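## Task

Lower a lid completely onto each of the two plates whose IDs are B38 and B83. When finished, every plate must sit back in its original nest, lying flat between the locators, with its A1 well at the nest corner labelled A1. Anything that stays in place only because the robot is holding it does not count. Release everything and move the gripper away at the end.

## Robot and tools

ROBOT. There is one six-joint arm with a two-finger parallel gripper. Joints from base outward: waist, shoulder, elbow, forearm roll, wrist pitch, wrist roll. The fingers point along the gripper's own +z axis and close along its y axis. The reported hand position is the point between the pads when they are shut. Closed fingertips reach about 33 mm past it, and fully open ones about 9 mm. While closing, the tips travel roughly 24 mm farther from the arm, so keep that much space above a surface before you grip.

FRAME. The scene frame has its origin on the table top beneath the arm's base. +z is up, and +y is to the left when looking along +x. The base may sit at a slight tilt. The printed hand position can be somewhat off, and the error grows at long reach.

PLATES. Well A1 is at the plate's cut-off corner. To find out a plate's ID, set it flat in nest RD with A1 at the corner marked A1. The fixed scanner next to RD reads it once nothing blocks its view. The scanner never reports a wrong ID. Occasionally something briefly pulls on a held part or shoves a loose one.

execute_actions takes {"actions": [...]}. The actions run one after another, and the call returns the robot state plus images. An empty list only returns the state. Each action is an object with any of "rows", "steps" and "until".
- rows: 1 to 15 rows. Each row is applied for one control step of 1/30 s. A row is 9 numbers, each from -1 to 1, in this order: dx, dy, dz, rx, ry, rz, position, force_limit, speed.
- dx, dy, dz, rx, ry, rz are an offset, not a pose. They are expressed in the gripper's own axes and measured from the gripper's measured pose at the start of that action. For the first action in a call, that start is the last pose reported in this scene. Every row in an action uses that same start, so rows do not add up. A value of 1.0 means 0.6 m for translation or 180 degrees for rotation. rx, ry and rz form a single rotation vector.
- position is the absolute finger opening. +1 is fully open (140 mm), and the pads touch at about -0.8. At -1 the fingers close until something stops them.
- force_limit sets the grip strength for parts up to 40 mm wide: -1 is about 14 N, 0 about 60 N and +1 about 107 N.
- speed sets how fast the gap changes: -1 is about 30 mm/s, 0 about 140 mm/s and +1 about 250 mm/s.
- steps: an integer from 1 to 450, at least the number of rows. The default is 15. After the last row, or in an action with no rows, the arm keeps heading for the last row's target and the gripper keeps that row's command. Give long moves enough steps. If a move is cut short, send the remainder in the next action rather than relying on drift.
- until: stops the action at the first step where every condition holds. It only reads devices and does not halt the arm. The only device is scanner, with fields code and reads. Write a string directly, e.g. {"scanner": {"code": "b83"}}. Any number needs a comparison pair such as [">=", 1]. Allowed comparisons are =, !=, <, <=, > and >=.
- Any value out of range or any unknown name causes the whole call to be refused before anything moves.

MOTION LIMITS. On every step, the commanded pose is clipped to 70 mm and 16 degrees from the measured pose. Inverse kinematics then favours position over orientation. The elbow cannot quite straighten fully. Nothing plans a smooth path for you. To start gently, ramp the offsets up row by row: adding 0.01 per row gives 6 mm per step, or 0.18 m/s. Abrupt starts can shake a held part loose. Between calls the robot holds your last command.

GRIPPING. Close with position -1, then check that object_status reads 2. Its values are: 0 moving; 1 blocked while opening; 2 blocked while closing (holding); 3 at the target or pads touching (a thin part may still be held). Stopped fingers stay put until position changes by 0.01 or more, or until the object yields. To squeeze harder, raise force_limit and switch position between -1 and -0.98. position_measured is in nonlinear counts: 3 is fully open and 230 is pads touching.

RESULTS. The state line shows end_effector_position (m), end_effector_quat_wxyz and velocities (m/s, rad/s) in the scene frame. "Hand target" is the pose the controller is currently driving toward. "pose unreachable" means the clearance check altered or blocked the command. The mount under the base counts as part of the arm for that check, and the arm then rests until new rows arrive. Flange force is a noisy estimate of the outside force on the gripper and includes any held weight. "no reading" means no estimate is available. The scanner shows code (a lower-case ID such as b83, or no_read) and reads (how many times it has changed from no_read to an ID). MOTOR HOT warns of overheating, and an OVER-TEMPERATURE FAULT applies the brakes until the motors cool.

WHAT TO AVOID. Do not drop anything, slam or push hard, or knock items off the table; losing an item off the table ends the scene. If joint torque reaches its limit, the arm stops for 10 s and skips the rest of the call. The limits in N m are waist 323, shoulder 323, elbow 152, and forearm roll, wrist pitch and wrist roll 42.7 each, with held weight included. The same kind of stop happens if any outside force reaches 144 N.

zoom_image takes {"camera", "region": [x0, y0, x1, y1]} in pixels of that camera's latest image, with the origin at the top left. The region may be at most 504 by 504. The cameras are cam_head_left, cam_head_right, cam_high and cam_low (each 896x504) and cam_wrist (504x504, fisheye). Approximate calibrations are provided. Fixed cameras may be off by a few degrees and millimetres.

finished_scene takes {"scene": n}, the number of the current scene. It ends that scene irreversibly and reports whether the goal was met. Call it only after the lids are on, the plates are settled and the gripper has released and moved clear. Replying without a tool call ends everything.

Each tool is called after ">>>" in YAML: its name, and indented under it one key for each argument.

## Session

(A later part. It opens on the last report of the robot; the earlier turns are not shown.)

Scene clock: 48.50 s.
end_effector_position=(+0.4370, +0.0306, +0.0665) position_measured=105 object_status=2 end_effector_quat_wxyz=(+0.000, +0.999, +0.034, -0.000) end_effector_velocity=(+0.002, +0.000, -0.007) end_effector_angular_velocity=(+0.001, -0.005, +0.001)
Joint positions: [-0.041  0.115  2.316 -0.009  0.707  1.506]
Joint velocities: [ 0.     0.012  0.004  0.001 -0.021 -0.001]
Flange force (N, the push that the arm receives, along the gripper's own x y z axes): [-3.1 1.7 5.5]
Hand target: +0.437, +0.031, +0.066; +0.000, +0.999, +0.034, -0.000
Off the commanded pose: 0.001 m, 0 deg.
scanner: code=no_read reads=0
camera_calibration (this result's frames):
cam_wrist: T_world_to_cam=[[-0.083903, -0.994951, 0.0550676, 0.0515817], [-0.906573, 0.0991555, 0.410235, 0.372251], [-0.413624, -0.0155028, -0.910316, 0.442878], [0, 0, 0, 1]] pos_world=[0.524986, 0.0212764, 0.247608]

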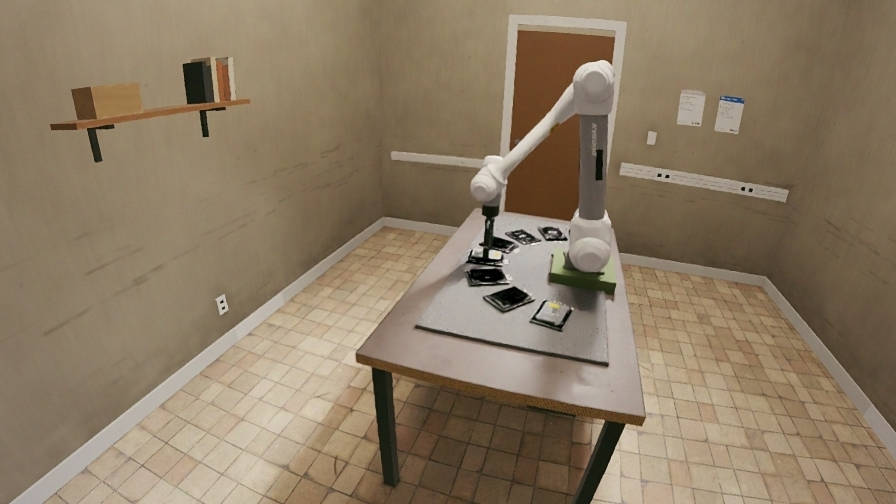

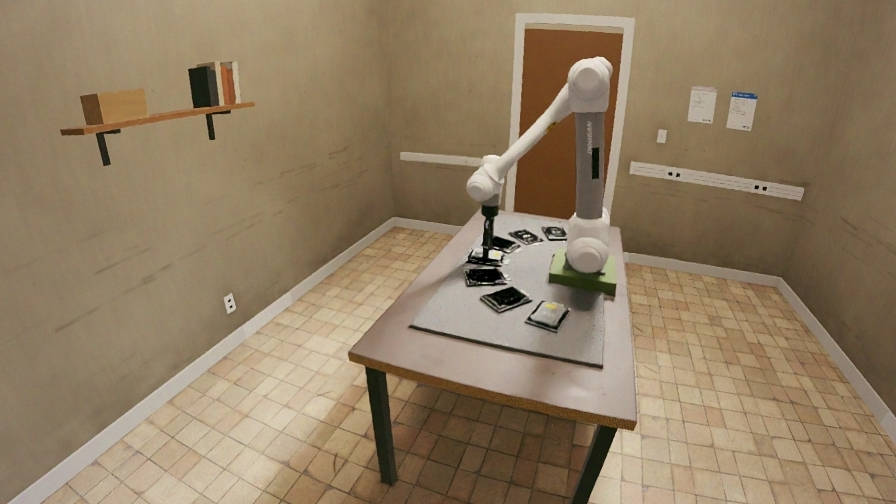

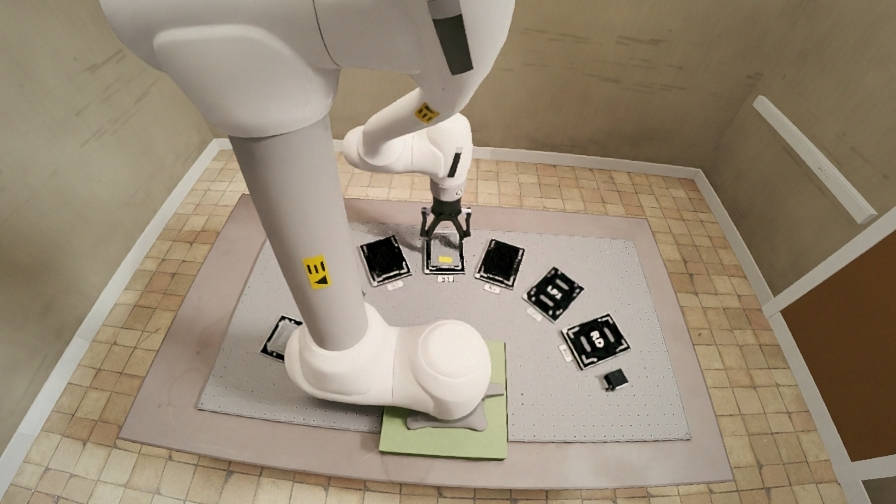

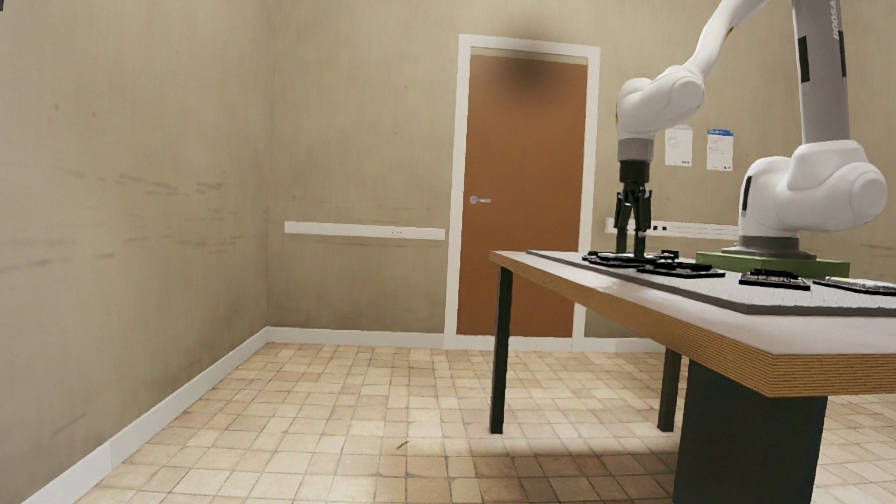

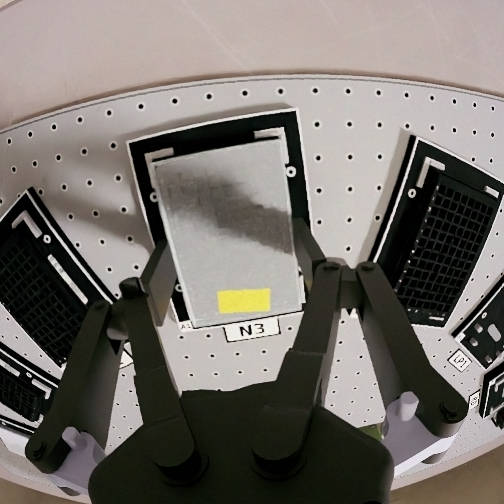

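>>> execute_actions:
  actions: []

Scene clock: 48.67 s.
end_effector_position=(+0.4370, +0.0306, +0.0656) position_measured=105 object_status=2 end_effector_quat_wxyz=(+0.000, +0.999, +0.034, -0.000) end_effector_velocity=(-0.000, +0.001, -0.001) end_effector_angular_velocity=(+0.000, -0.000, +0.002)
Joint positions: [-0.041  0.116  2.317 -0.009  0.705  1.506]
Joint velocities: [ 0.002  0.001  0.001  0.001 -0.002 -0.001]
Flange force (N, the push that the arm receives, along the gripper's own x y z axes): [-1.9 4.4 4.1]
Hand target: +0.437, +0.031, +0.066; +0.000, +0.999, +0.034, -0.000
Off the commanded pose: 0.000 m, 0 deg.
scanner: code=no_read reads=0
camera_calibration (this result's frames):
cam_wrist: T_world_to_cam=[[-0.0838861, -0.994952, 0.055071, 0.0516283], [-0.906558, 0.0991422, 0.410273, 0.372609], [-0.413662, -0.0155088, -0.910299, 0.442041], [0, 0, 0, 1]] pos_world=[0.524978, 0.0212819, 0.246674]

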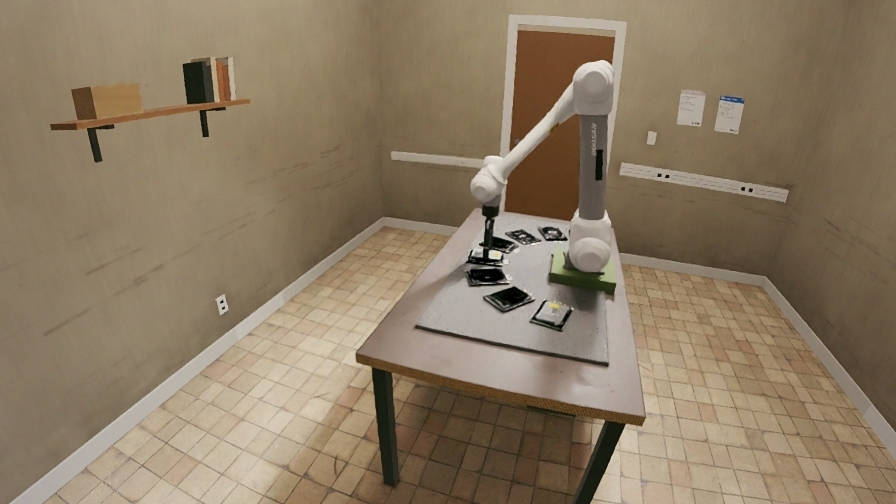

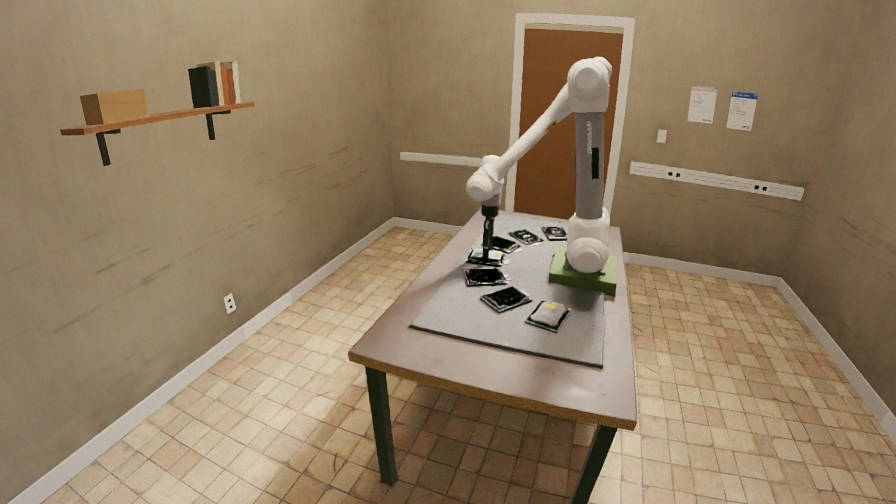

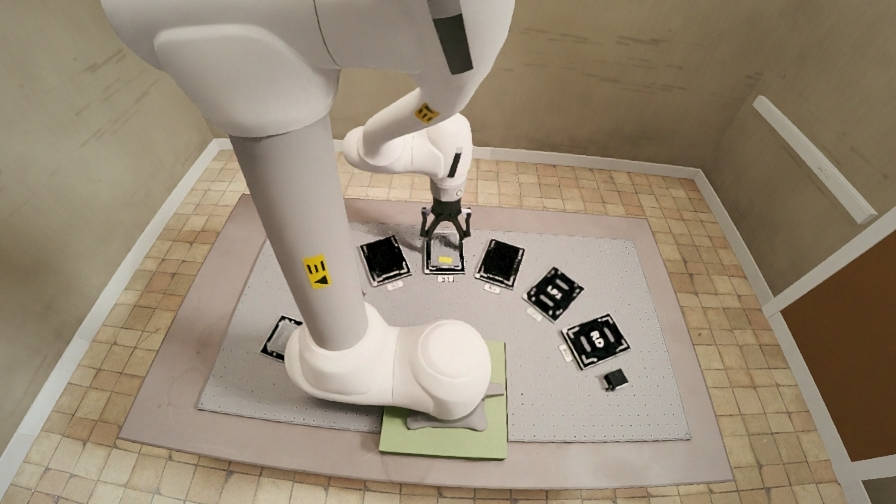

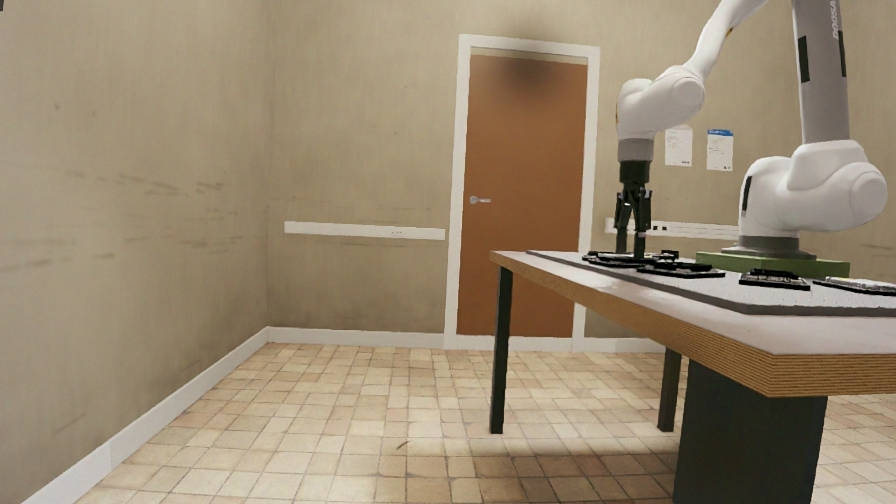

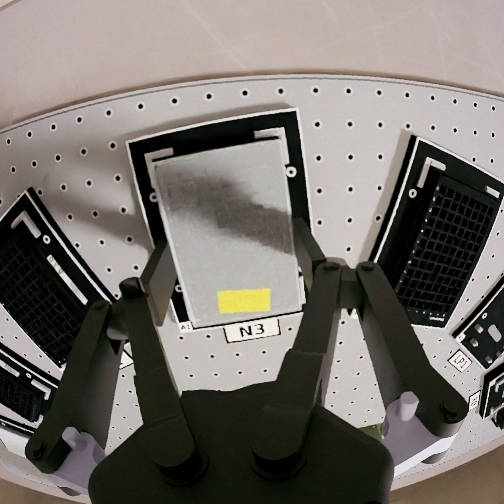

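>>> execute_actions:
  actions: []

Scene clock: 49.20 s.
end_effector_position=(+0.4370, +0.0306, +0.0655) position_measured=105 object_status=2 end_effector_quat_wxyz=(+0.000, +0.999, +0.034, -0.000) end_effector_velocity=(-0.000, +0.000, -0.000) end_effector_angular_velocity=(-0.000, +0.000, +0.000)
Joint positions: [-0.041  0.117  2.317 -0.009  0.705  1.506]
Joint velocities: [ 0.    -0.     0.    -0.001  0.     0.001]
Flange force (N, the push that the arm receives, along the gripper's own x y z axes): [-1.5 2.3 5.1]
Hand target: +0.437, +0.031, +0.066; +0.000, +0.999, +0.034, -0.000
Off the commanded pose: 0.000 m, 0 deg.
scanner: code=no_read reads=0
camera_calibration (this result's frames):
cam_wrist: T_world_to_cam=[[-0.083899, -0.994951, 0.0550689, 0.0516334], [-0.906561, 0.0991528, 0.410262, 0.372642], [-0.413651, -0.0155027, -0.910303, 0.441977], [0, 0, 0, 1]] pos_world=[0.524979, 0.0212761, 0.246609]

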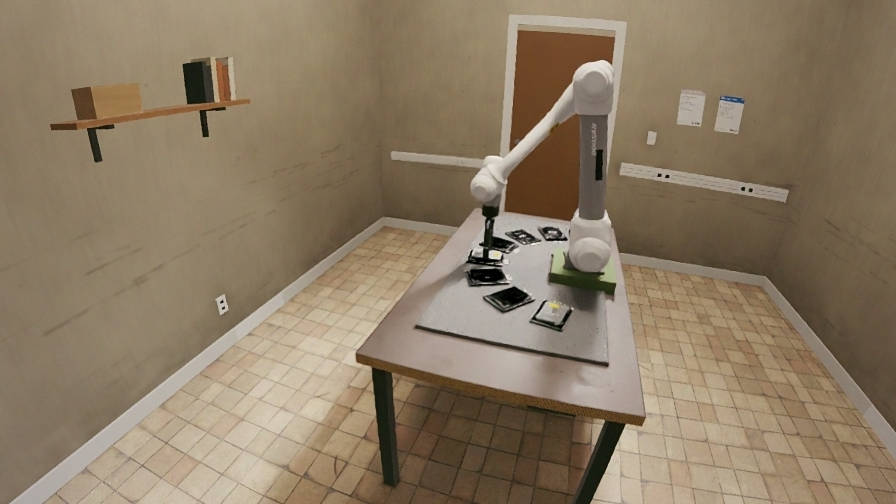

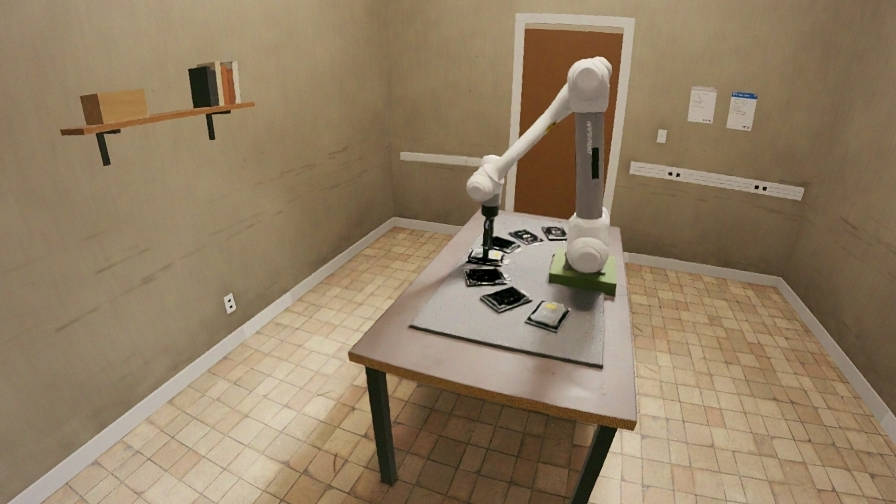

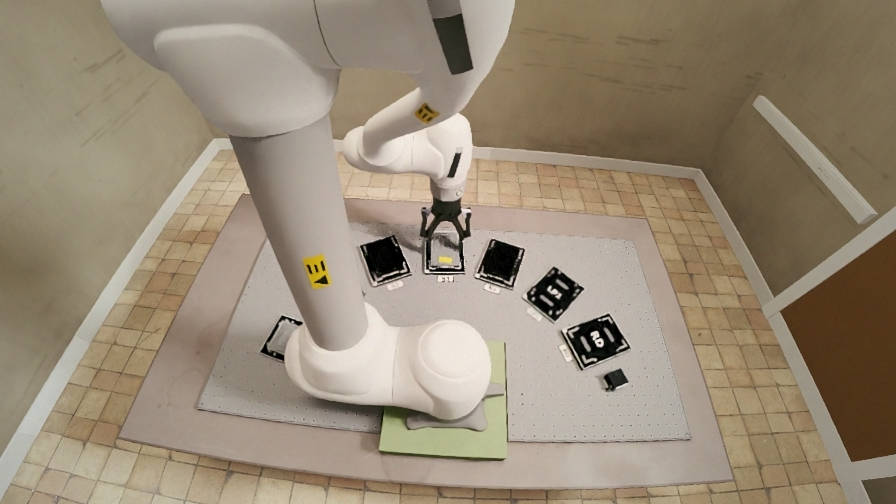

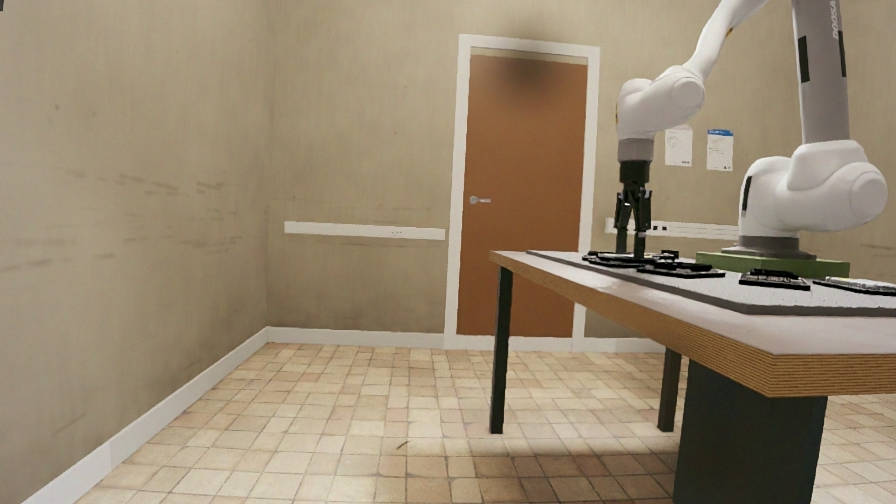

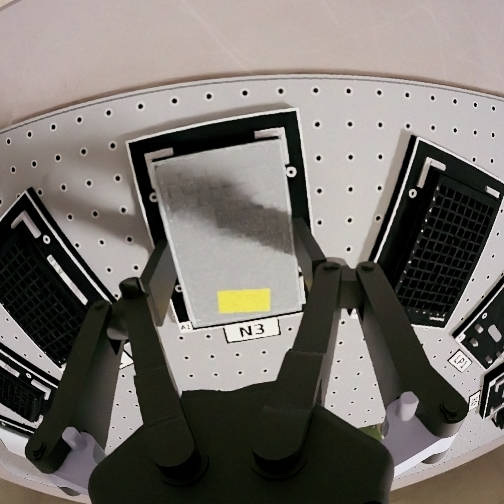

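A correction before I continue. My notes use 1-step calls and let the arm finish each move while I think, so that travel doesn't count as motion time. The task says not to count on a hold to finish a move, so I'm dropping that. From here each move gets the steps it needs.

>>> execute_actions:
  actions:
    - {"rows": [[0,0,0.0005,0,0,0,-1,0,-0.4],[0,0,0.001,0,0,0,-1,0,-0.4]], "steps": 12}

Scene clock: 49.93 s.
end_effector_position=(+0.4370, +0.0306, +0.0649) position_measured=105 object_status=2 end_effector_quat_wxyz=(+0.000, +0.999, +0.034, -0.000) end_effector_velocity=(+0.000, +0.000, +0.000) end_effector_angular_velocity=(+0.001, -0.001, +0.001)
Joint positions: [-0.041  0.118  2.317 -0.009  0.703  1.506]
Joint velocities: [ 0.     0.    -0.     0.001 -0.    -0.001]
Flange force (N, the push that the arm receives, along the gripper's own x y z axes): [-1.5 5.1 2.9]
Hand target: +0.437, +0.031, +0.065; +0.000, +0.999, +0.034, -0.000
Off the commanded pose: 0.000 m, 0 deg.
scanner: code=no_read reads=0
camera_calibration (this result's frames):
cam_wrist: T_world_to_cam=[[-0.0838983, -0.994952, 0.0550674, 0.0516665], [-0.906562, 0.0991516, 0.410261, 0.372888], [-0.41365, -0.0155018, -0.910304, 0.441432], [0, 0, 0, 1]] pos_world=[0.52498, 0.0212761, 0.246011]

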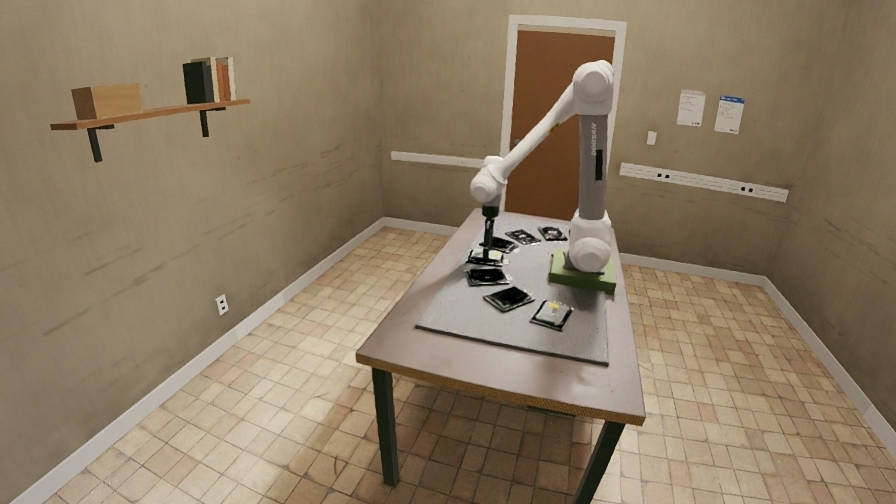

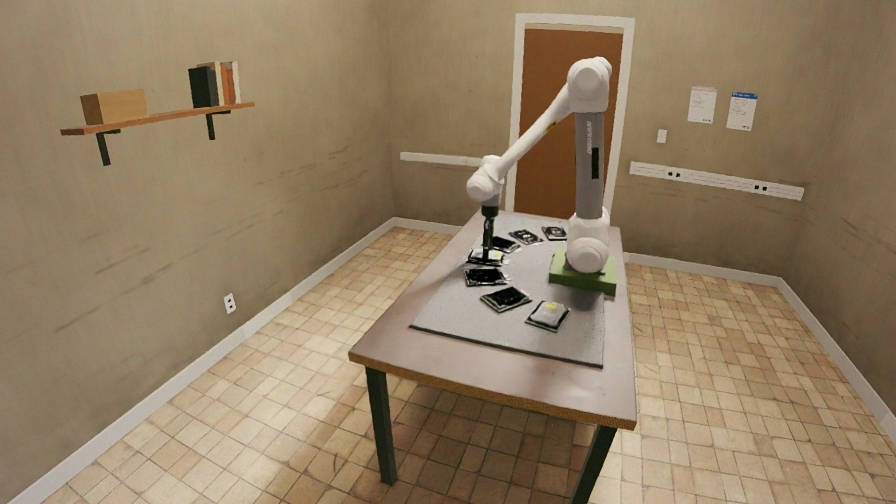

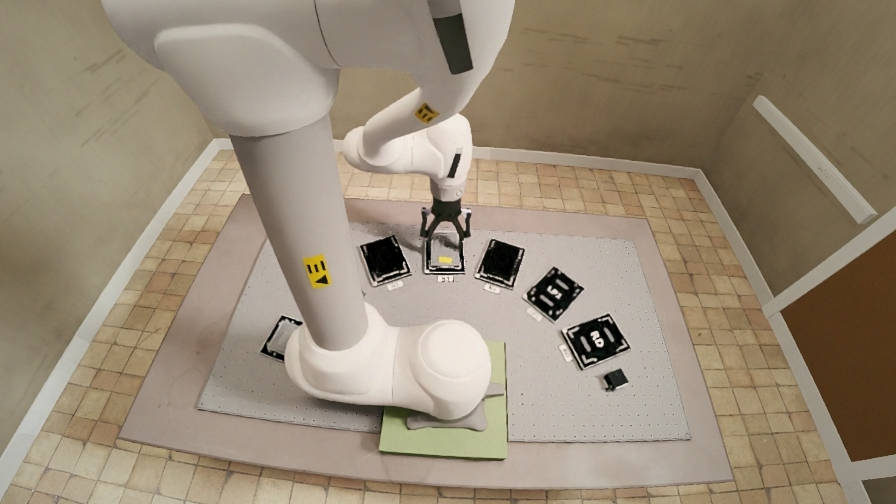

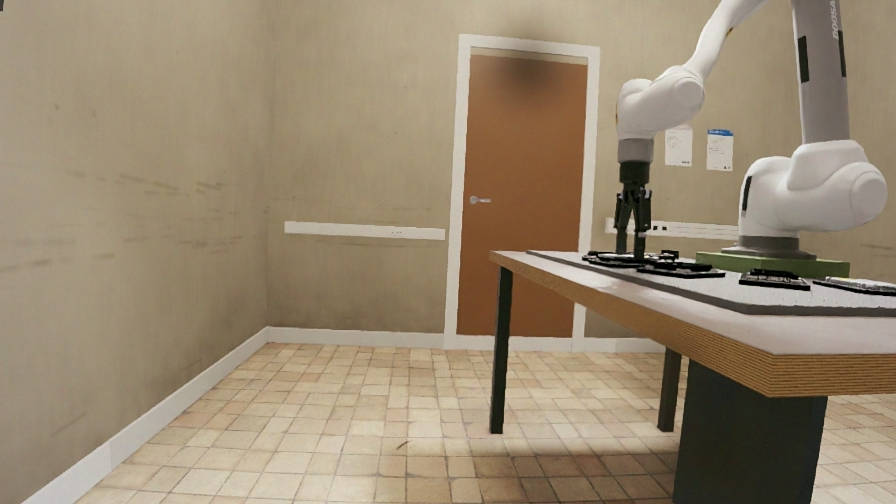

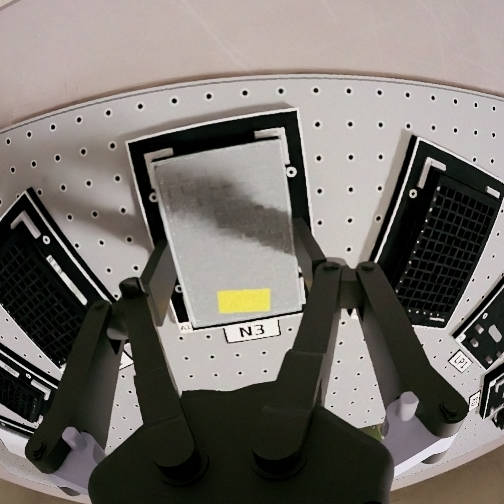

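>>> execute_actions:
  actions:
    - {"rows": [[0,0,0.0004,0,0,0,-1,0,-0.4],[0,0,0.0008,0,0,0,-1,0,-0.4]], "steps": 12}

Scene clock: 50.40 s.
end_effector_position=(+0.4370, +0.0306, +0.0645) position_measured=105 object_status=2 end_effector_quat_wxyz=(+0.000, +0.999, +0.034, -0.000) end_effector_velocity=(+0.000, -0.000, -0.000) end_effector_angular_velocity=(+0.000, +0.000, -0.002)
Joint positions: [-0.041  0.118  2.318 -0.009  0.702  1.506]
Joint velocities: [-0.     0.    -0.     0.     0.     0.002]
Flange force (N, the push that the arm receives, along the gripper's own x y z axes): [-2.8 2.8 -3.2]
Hand target: +0.437, +0.031, +0.064; +0.000, +0.999, +0.034, -0.000
Off the commanded pose: 0.000 m, 0 deg.
scanner: code=no_read reads=0
camera_calibration (this result's frames):
cam_wrist: T_world_to_cam=[[-0.0838933, -0.994952, 0.0550713, 0.0516881], [-0.906574, 0.0991482, 0.410235, 0.373099], [-0.413624, -0.0155103, -0.910316, 0.441007], [0, 0, 0, 1]] pos_world=[0.524989, 0.0212752, 0.245551]

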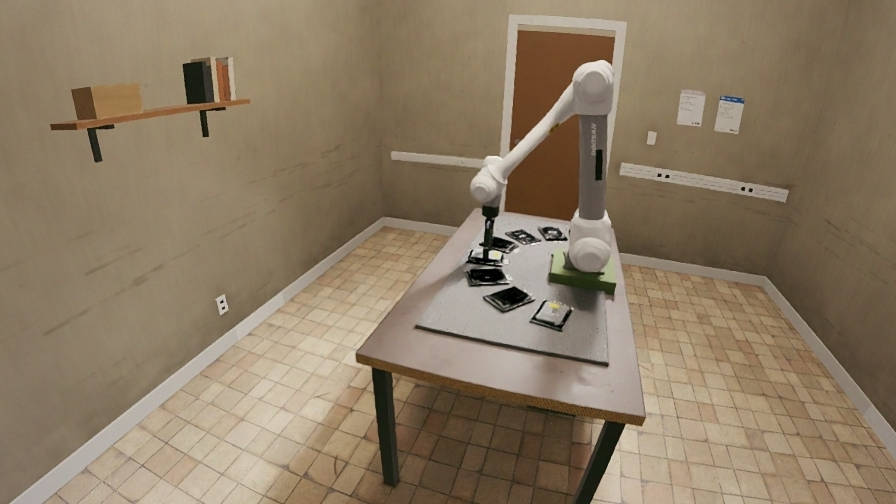

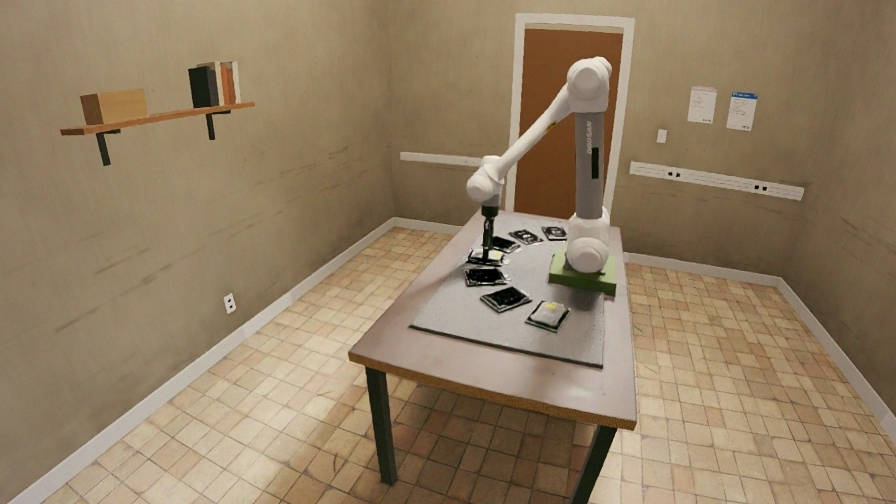

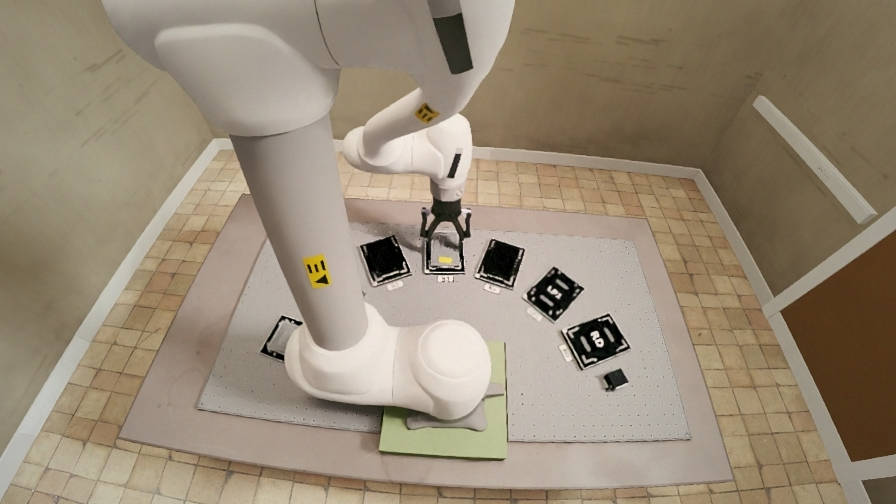

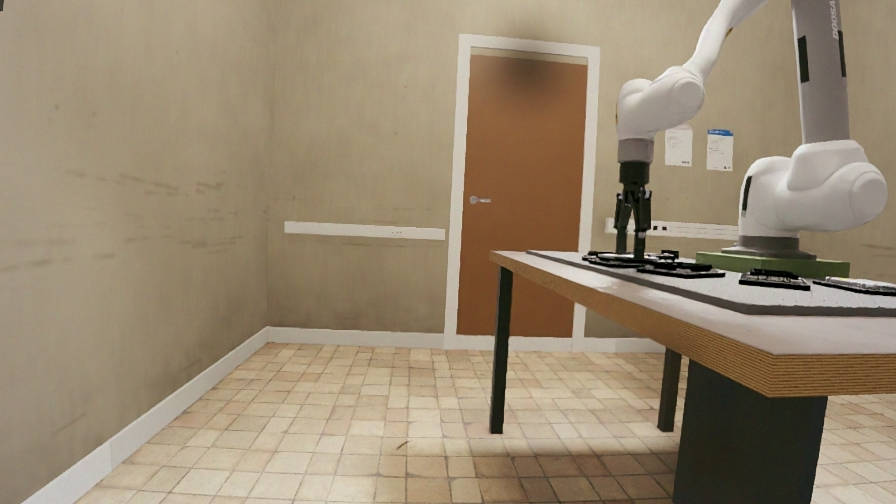

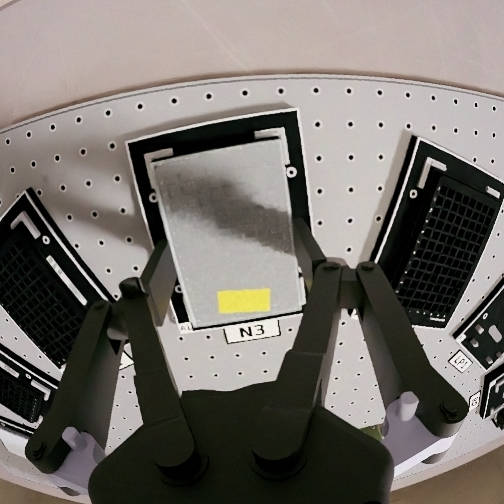

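>>> execute_actions:
  actions: []

Scene clock: 50.43 s.
end_effector_position=(+0.4370, +0.0306, +0.0645) position_measured=105 object_status=2 end_effector_quat_wxyz=(+0.000, +0.999, +0.034, -0.000) end_effector_velocity=(-0.000, -0.000, -0.000) end_effector_angular_velocity=(+0.000, +0.000, +0.000)
Joint positions: [-0.041  0.118  2.318 -0.009  0.702  1.506]
Joint velocities: [-0.001  0.     0.     0.     0.    -0.001]
Flange force (N, the push that the arm receives, along the gripper's own x y z axes): [-1.8 3.8 -2.0]
Hand target: +0.437, +0.031, +0.064; +0.000, +0.999, +0.034, -0.000
Off the commanded pose: 0.000 m, 0 deg.
scanner: code=no_read reads=0
camera_calibration (this result's frames):
cam_wrist: T_world_to_cam=[[-0.0838932, -0.994952, 0.0550716, 0.0516881], [-0.906574, 0.0991483, 0.410237, 0.373099], [-0.413626, -0.0155103, -0.910315, 0.441004], [0, 0, 0, 1]] pos_world=[0.524988, 0.0212752, 0.245547]

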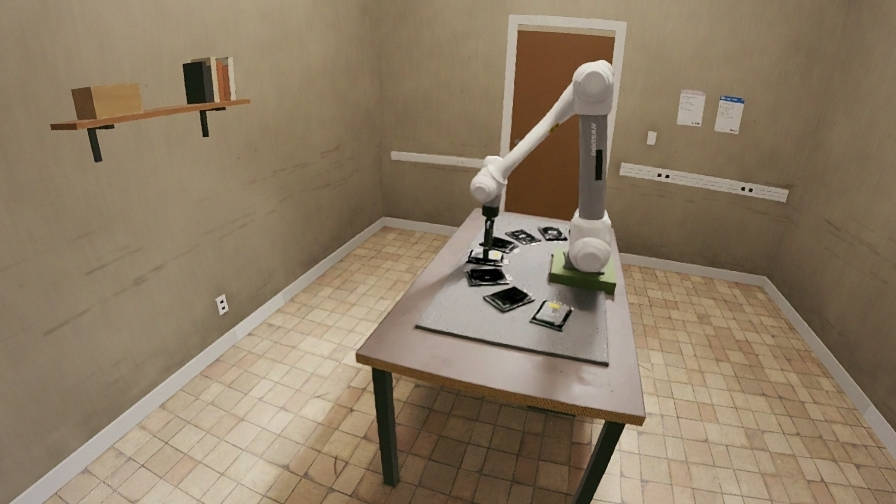

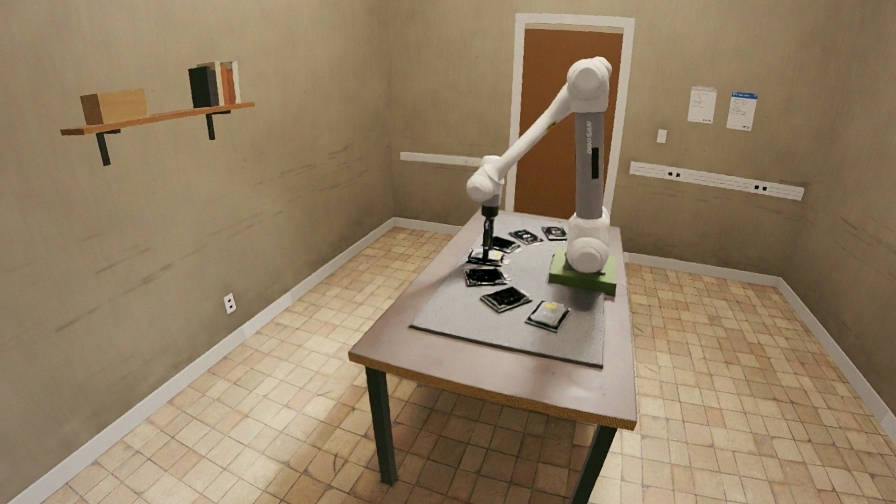

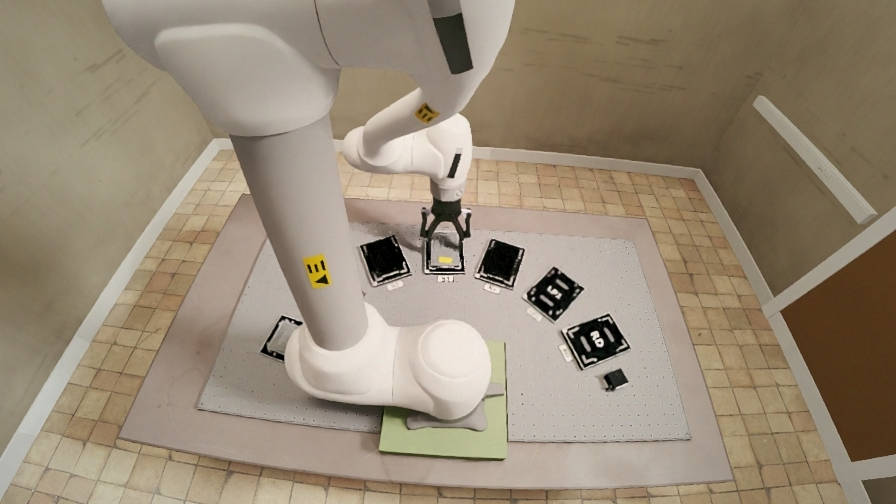

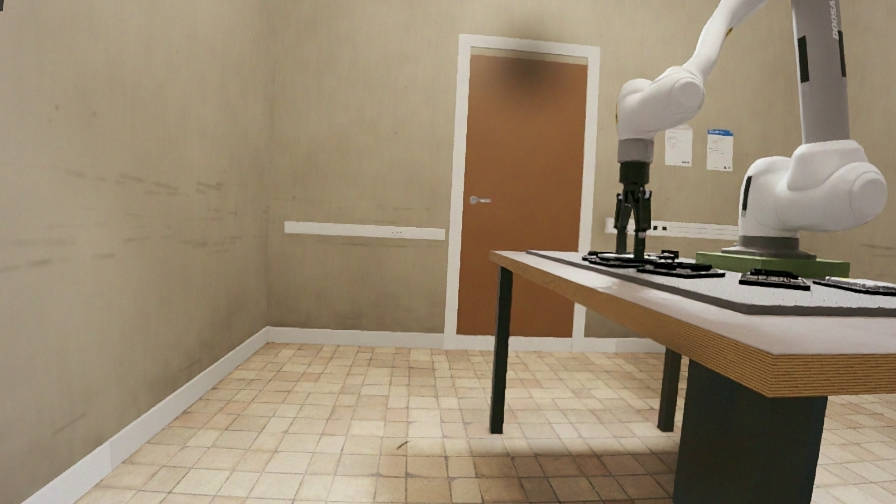

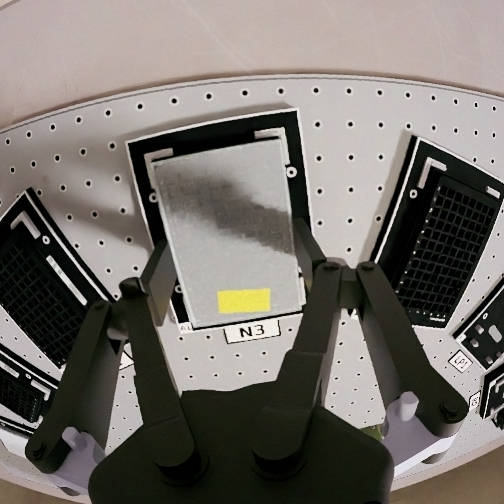

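>>> zoom_image:
  camera: "cam_head_left"
  region: [450, 220, 630, 340]

>>> zoom_image:
  camera: "cam_high"
  region: [240, 290, 340, 380]

Region (450, 220, 630, 340) of cam_head_left's 896x504 image, scaled by 2.800, with more detail than that image has.

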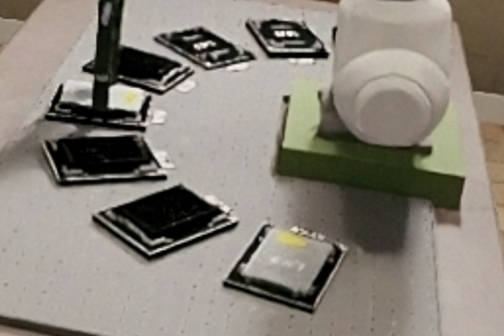

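Region (240, 290, 340, 380) of cam_high's 896x504 image, scaled by 5.040, with more detail than that image has; it fills the top 454 rows of this view, and the rest is white.

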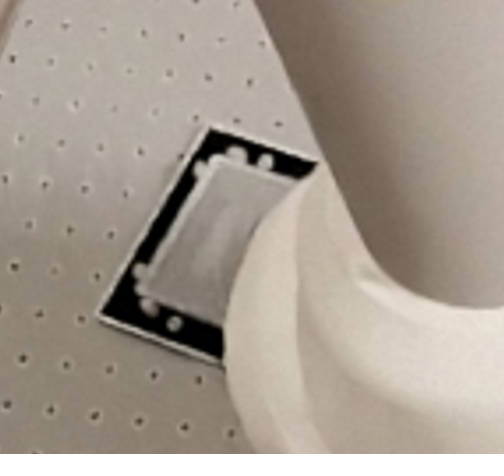

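>>> zoom_image:
  camera: "cam_head_left"
  region: [520, 290, 584, 338]

>>> zoom_image:
  camera: "cam_head_left"
  region: [456, 240, 520, 292]

Region (520, 290, 584, 338) of cam_head_left's 896x504 image, scaled by 7.875, with more detail than that image has; it fills the top 378 rows of this view, and the rest is white.

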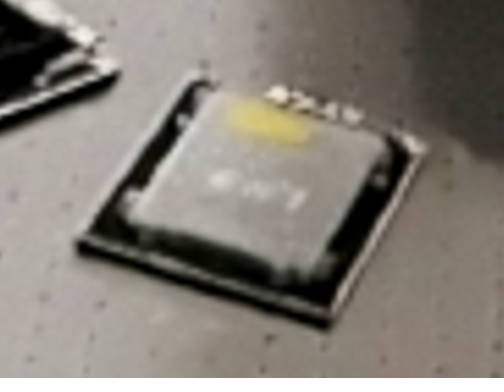

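Region (456, 240, 520, 292) of cam_head_left's 896x504 image, scaled by 7.875, with more detail than that image has; it fills the top 410 rows of this view, and the rest is white.

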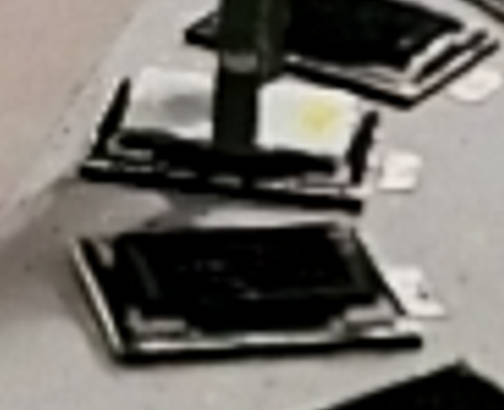

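>>> execute_actions:
  actions:
    - {"rows": [[0,0,0,0,0,0,1,0,0.3]], "steps": 8}
    - {"rows": [[0,-0.0010,-0.002,0,0,-0.0004,1,0,0.3],[0,-0.0041,-0.005,0,0,-0.0018,1,0,0.3],[-0.0001,-0.0092,-0.009,0,0,-0.0040,1,0,0.3],[-0.0002,-0.0163,-0.013,0,0,-0.0071,1,0,0.3],[-0.0004,-0.0255,-0.016,0,0,-0.0111,1,0,0.3],[-0.0009,-0.0367,-0.0175,0,0,-0.0160,1,0,0.3],[-0.0017,-0.0499,-0.0175,0,0,-0.0218,1,0,0.3],[-0.0029,-0.0651,-0.0175,0,0,-0.0284,1,0,0.3],[-0.0047,-0.0824,-0.0175,0,0,-0.0360,1,0,0.3],[-0.0071,-0.1016,-0.0175,0,0,-0.0444,1,0,0.3],[-0.0104,-0.1227,-0.0175,0,0,-0.0538,1,0,0.3],[-0.0147,-0.1458,-0.0175,0,0,-0.0640,1,0,0.3],[-0.0202,-0.1707,-0.0175,0,0,-0.0751,1,0,0.3],[-0.0272,-0.1973,-0.0175,0,0,-0.0871,1,0,0.3],[-0.5234,-0.6607,-0.0175,0,0,-0.4091,1,0,0.3]], "steps": 50}

Scene clock: 56.90 s.
end_effector_position=(+0.1136, +0.3814, +0.0766) position_measured=3 object_status=3 end_effector_quat_wxyz=(-0.009, +0.779, +0.627, -0.002) end_effector_velocity=(-0.217, +0.240, +0.006) end_effector_angular_velocity=(-0.011, +0.008, -0.046)
Joint positions: [1.147 0.043 2.378 0.019 0.719 1.384]
Joint velocities: [ 0.733  0.254 -0.283  0.002  0.032  0.778]
Flange force (N, the push that the arm receives, along the gripper's own x y z axes): [-0.5 -4.5 7.8]
Flange force at the end of the 1st action (N, along the gripper's axes at the end of the call): [0.0 -0.6 3.6]
Hand target: +0.096, +0.403, +0.076; -0.005, +0.779, +0.627, -0.001
Off the commanded pose: 0.029 m, 1 deg.
scanner: code=no_read reads=0
camera_calibration (this result's frames):
cam_wrist: T_world_to_cam=[[0.933134, -0.357681, 0.0364017, 0.0157588], [-0.340951, -0.848246, 0.405255, 0.337605], [-0.114074, -0.390568, -0.913479, 0.433009], [0, 0, 0, 1]] pos_world=[0.149797, 0.461128, 0.258155]

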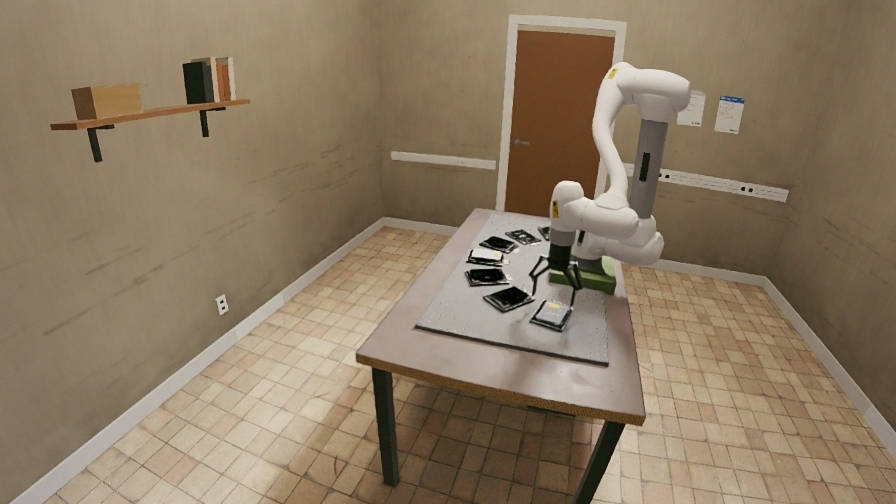

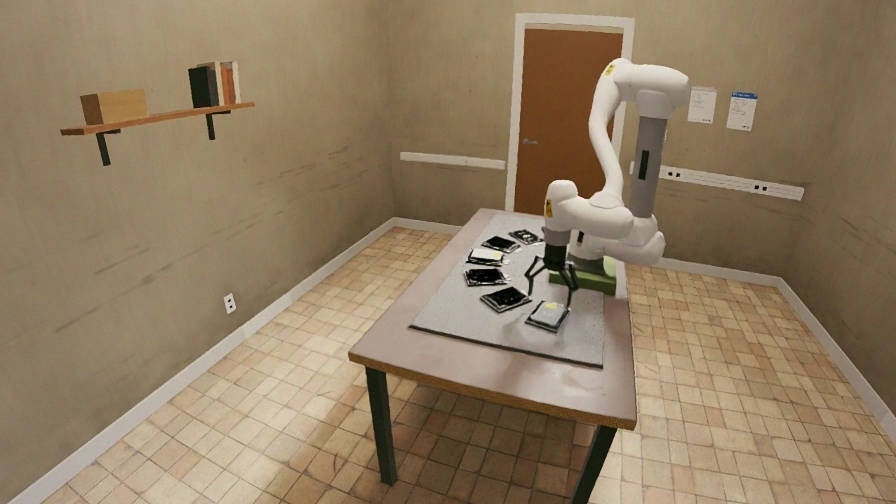

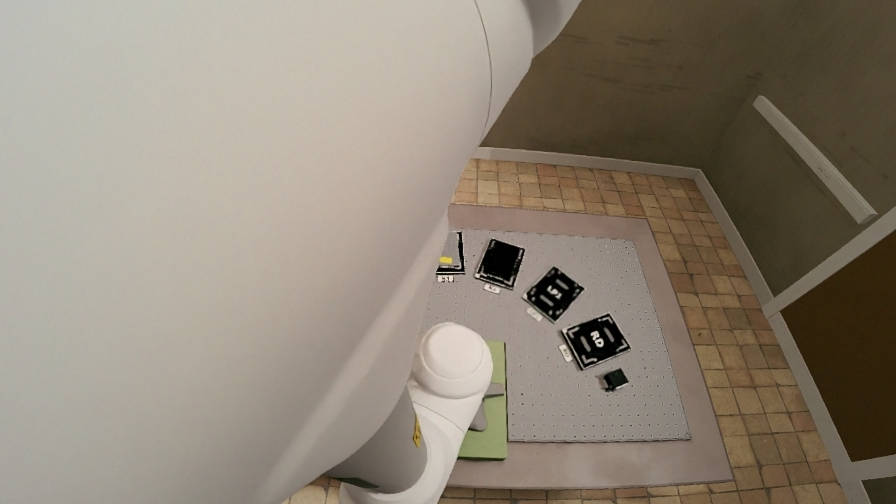

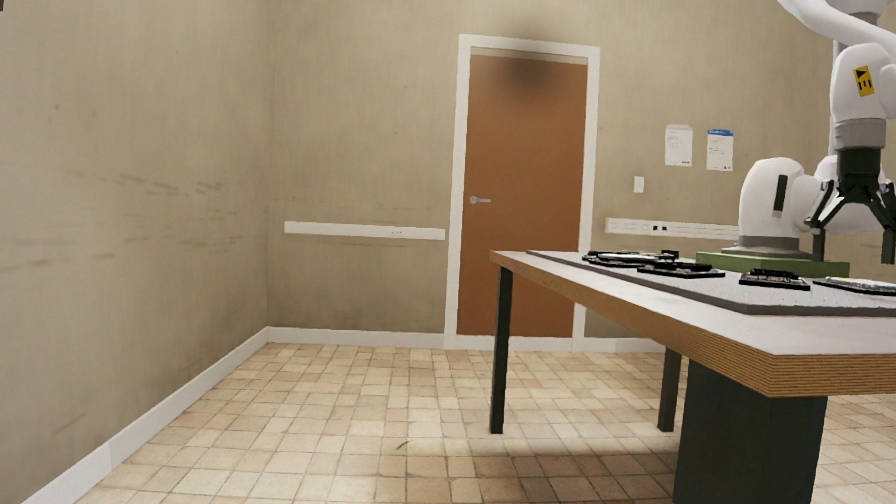

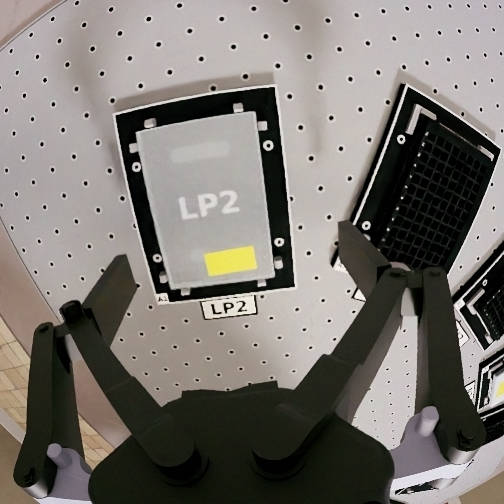

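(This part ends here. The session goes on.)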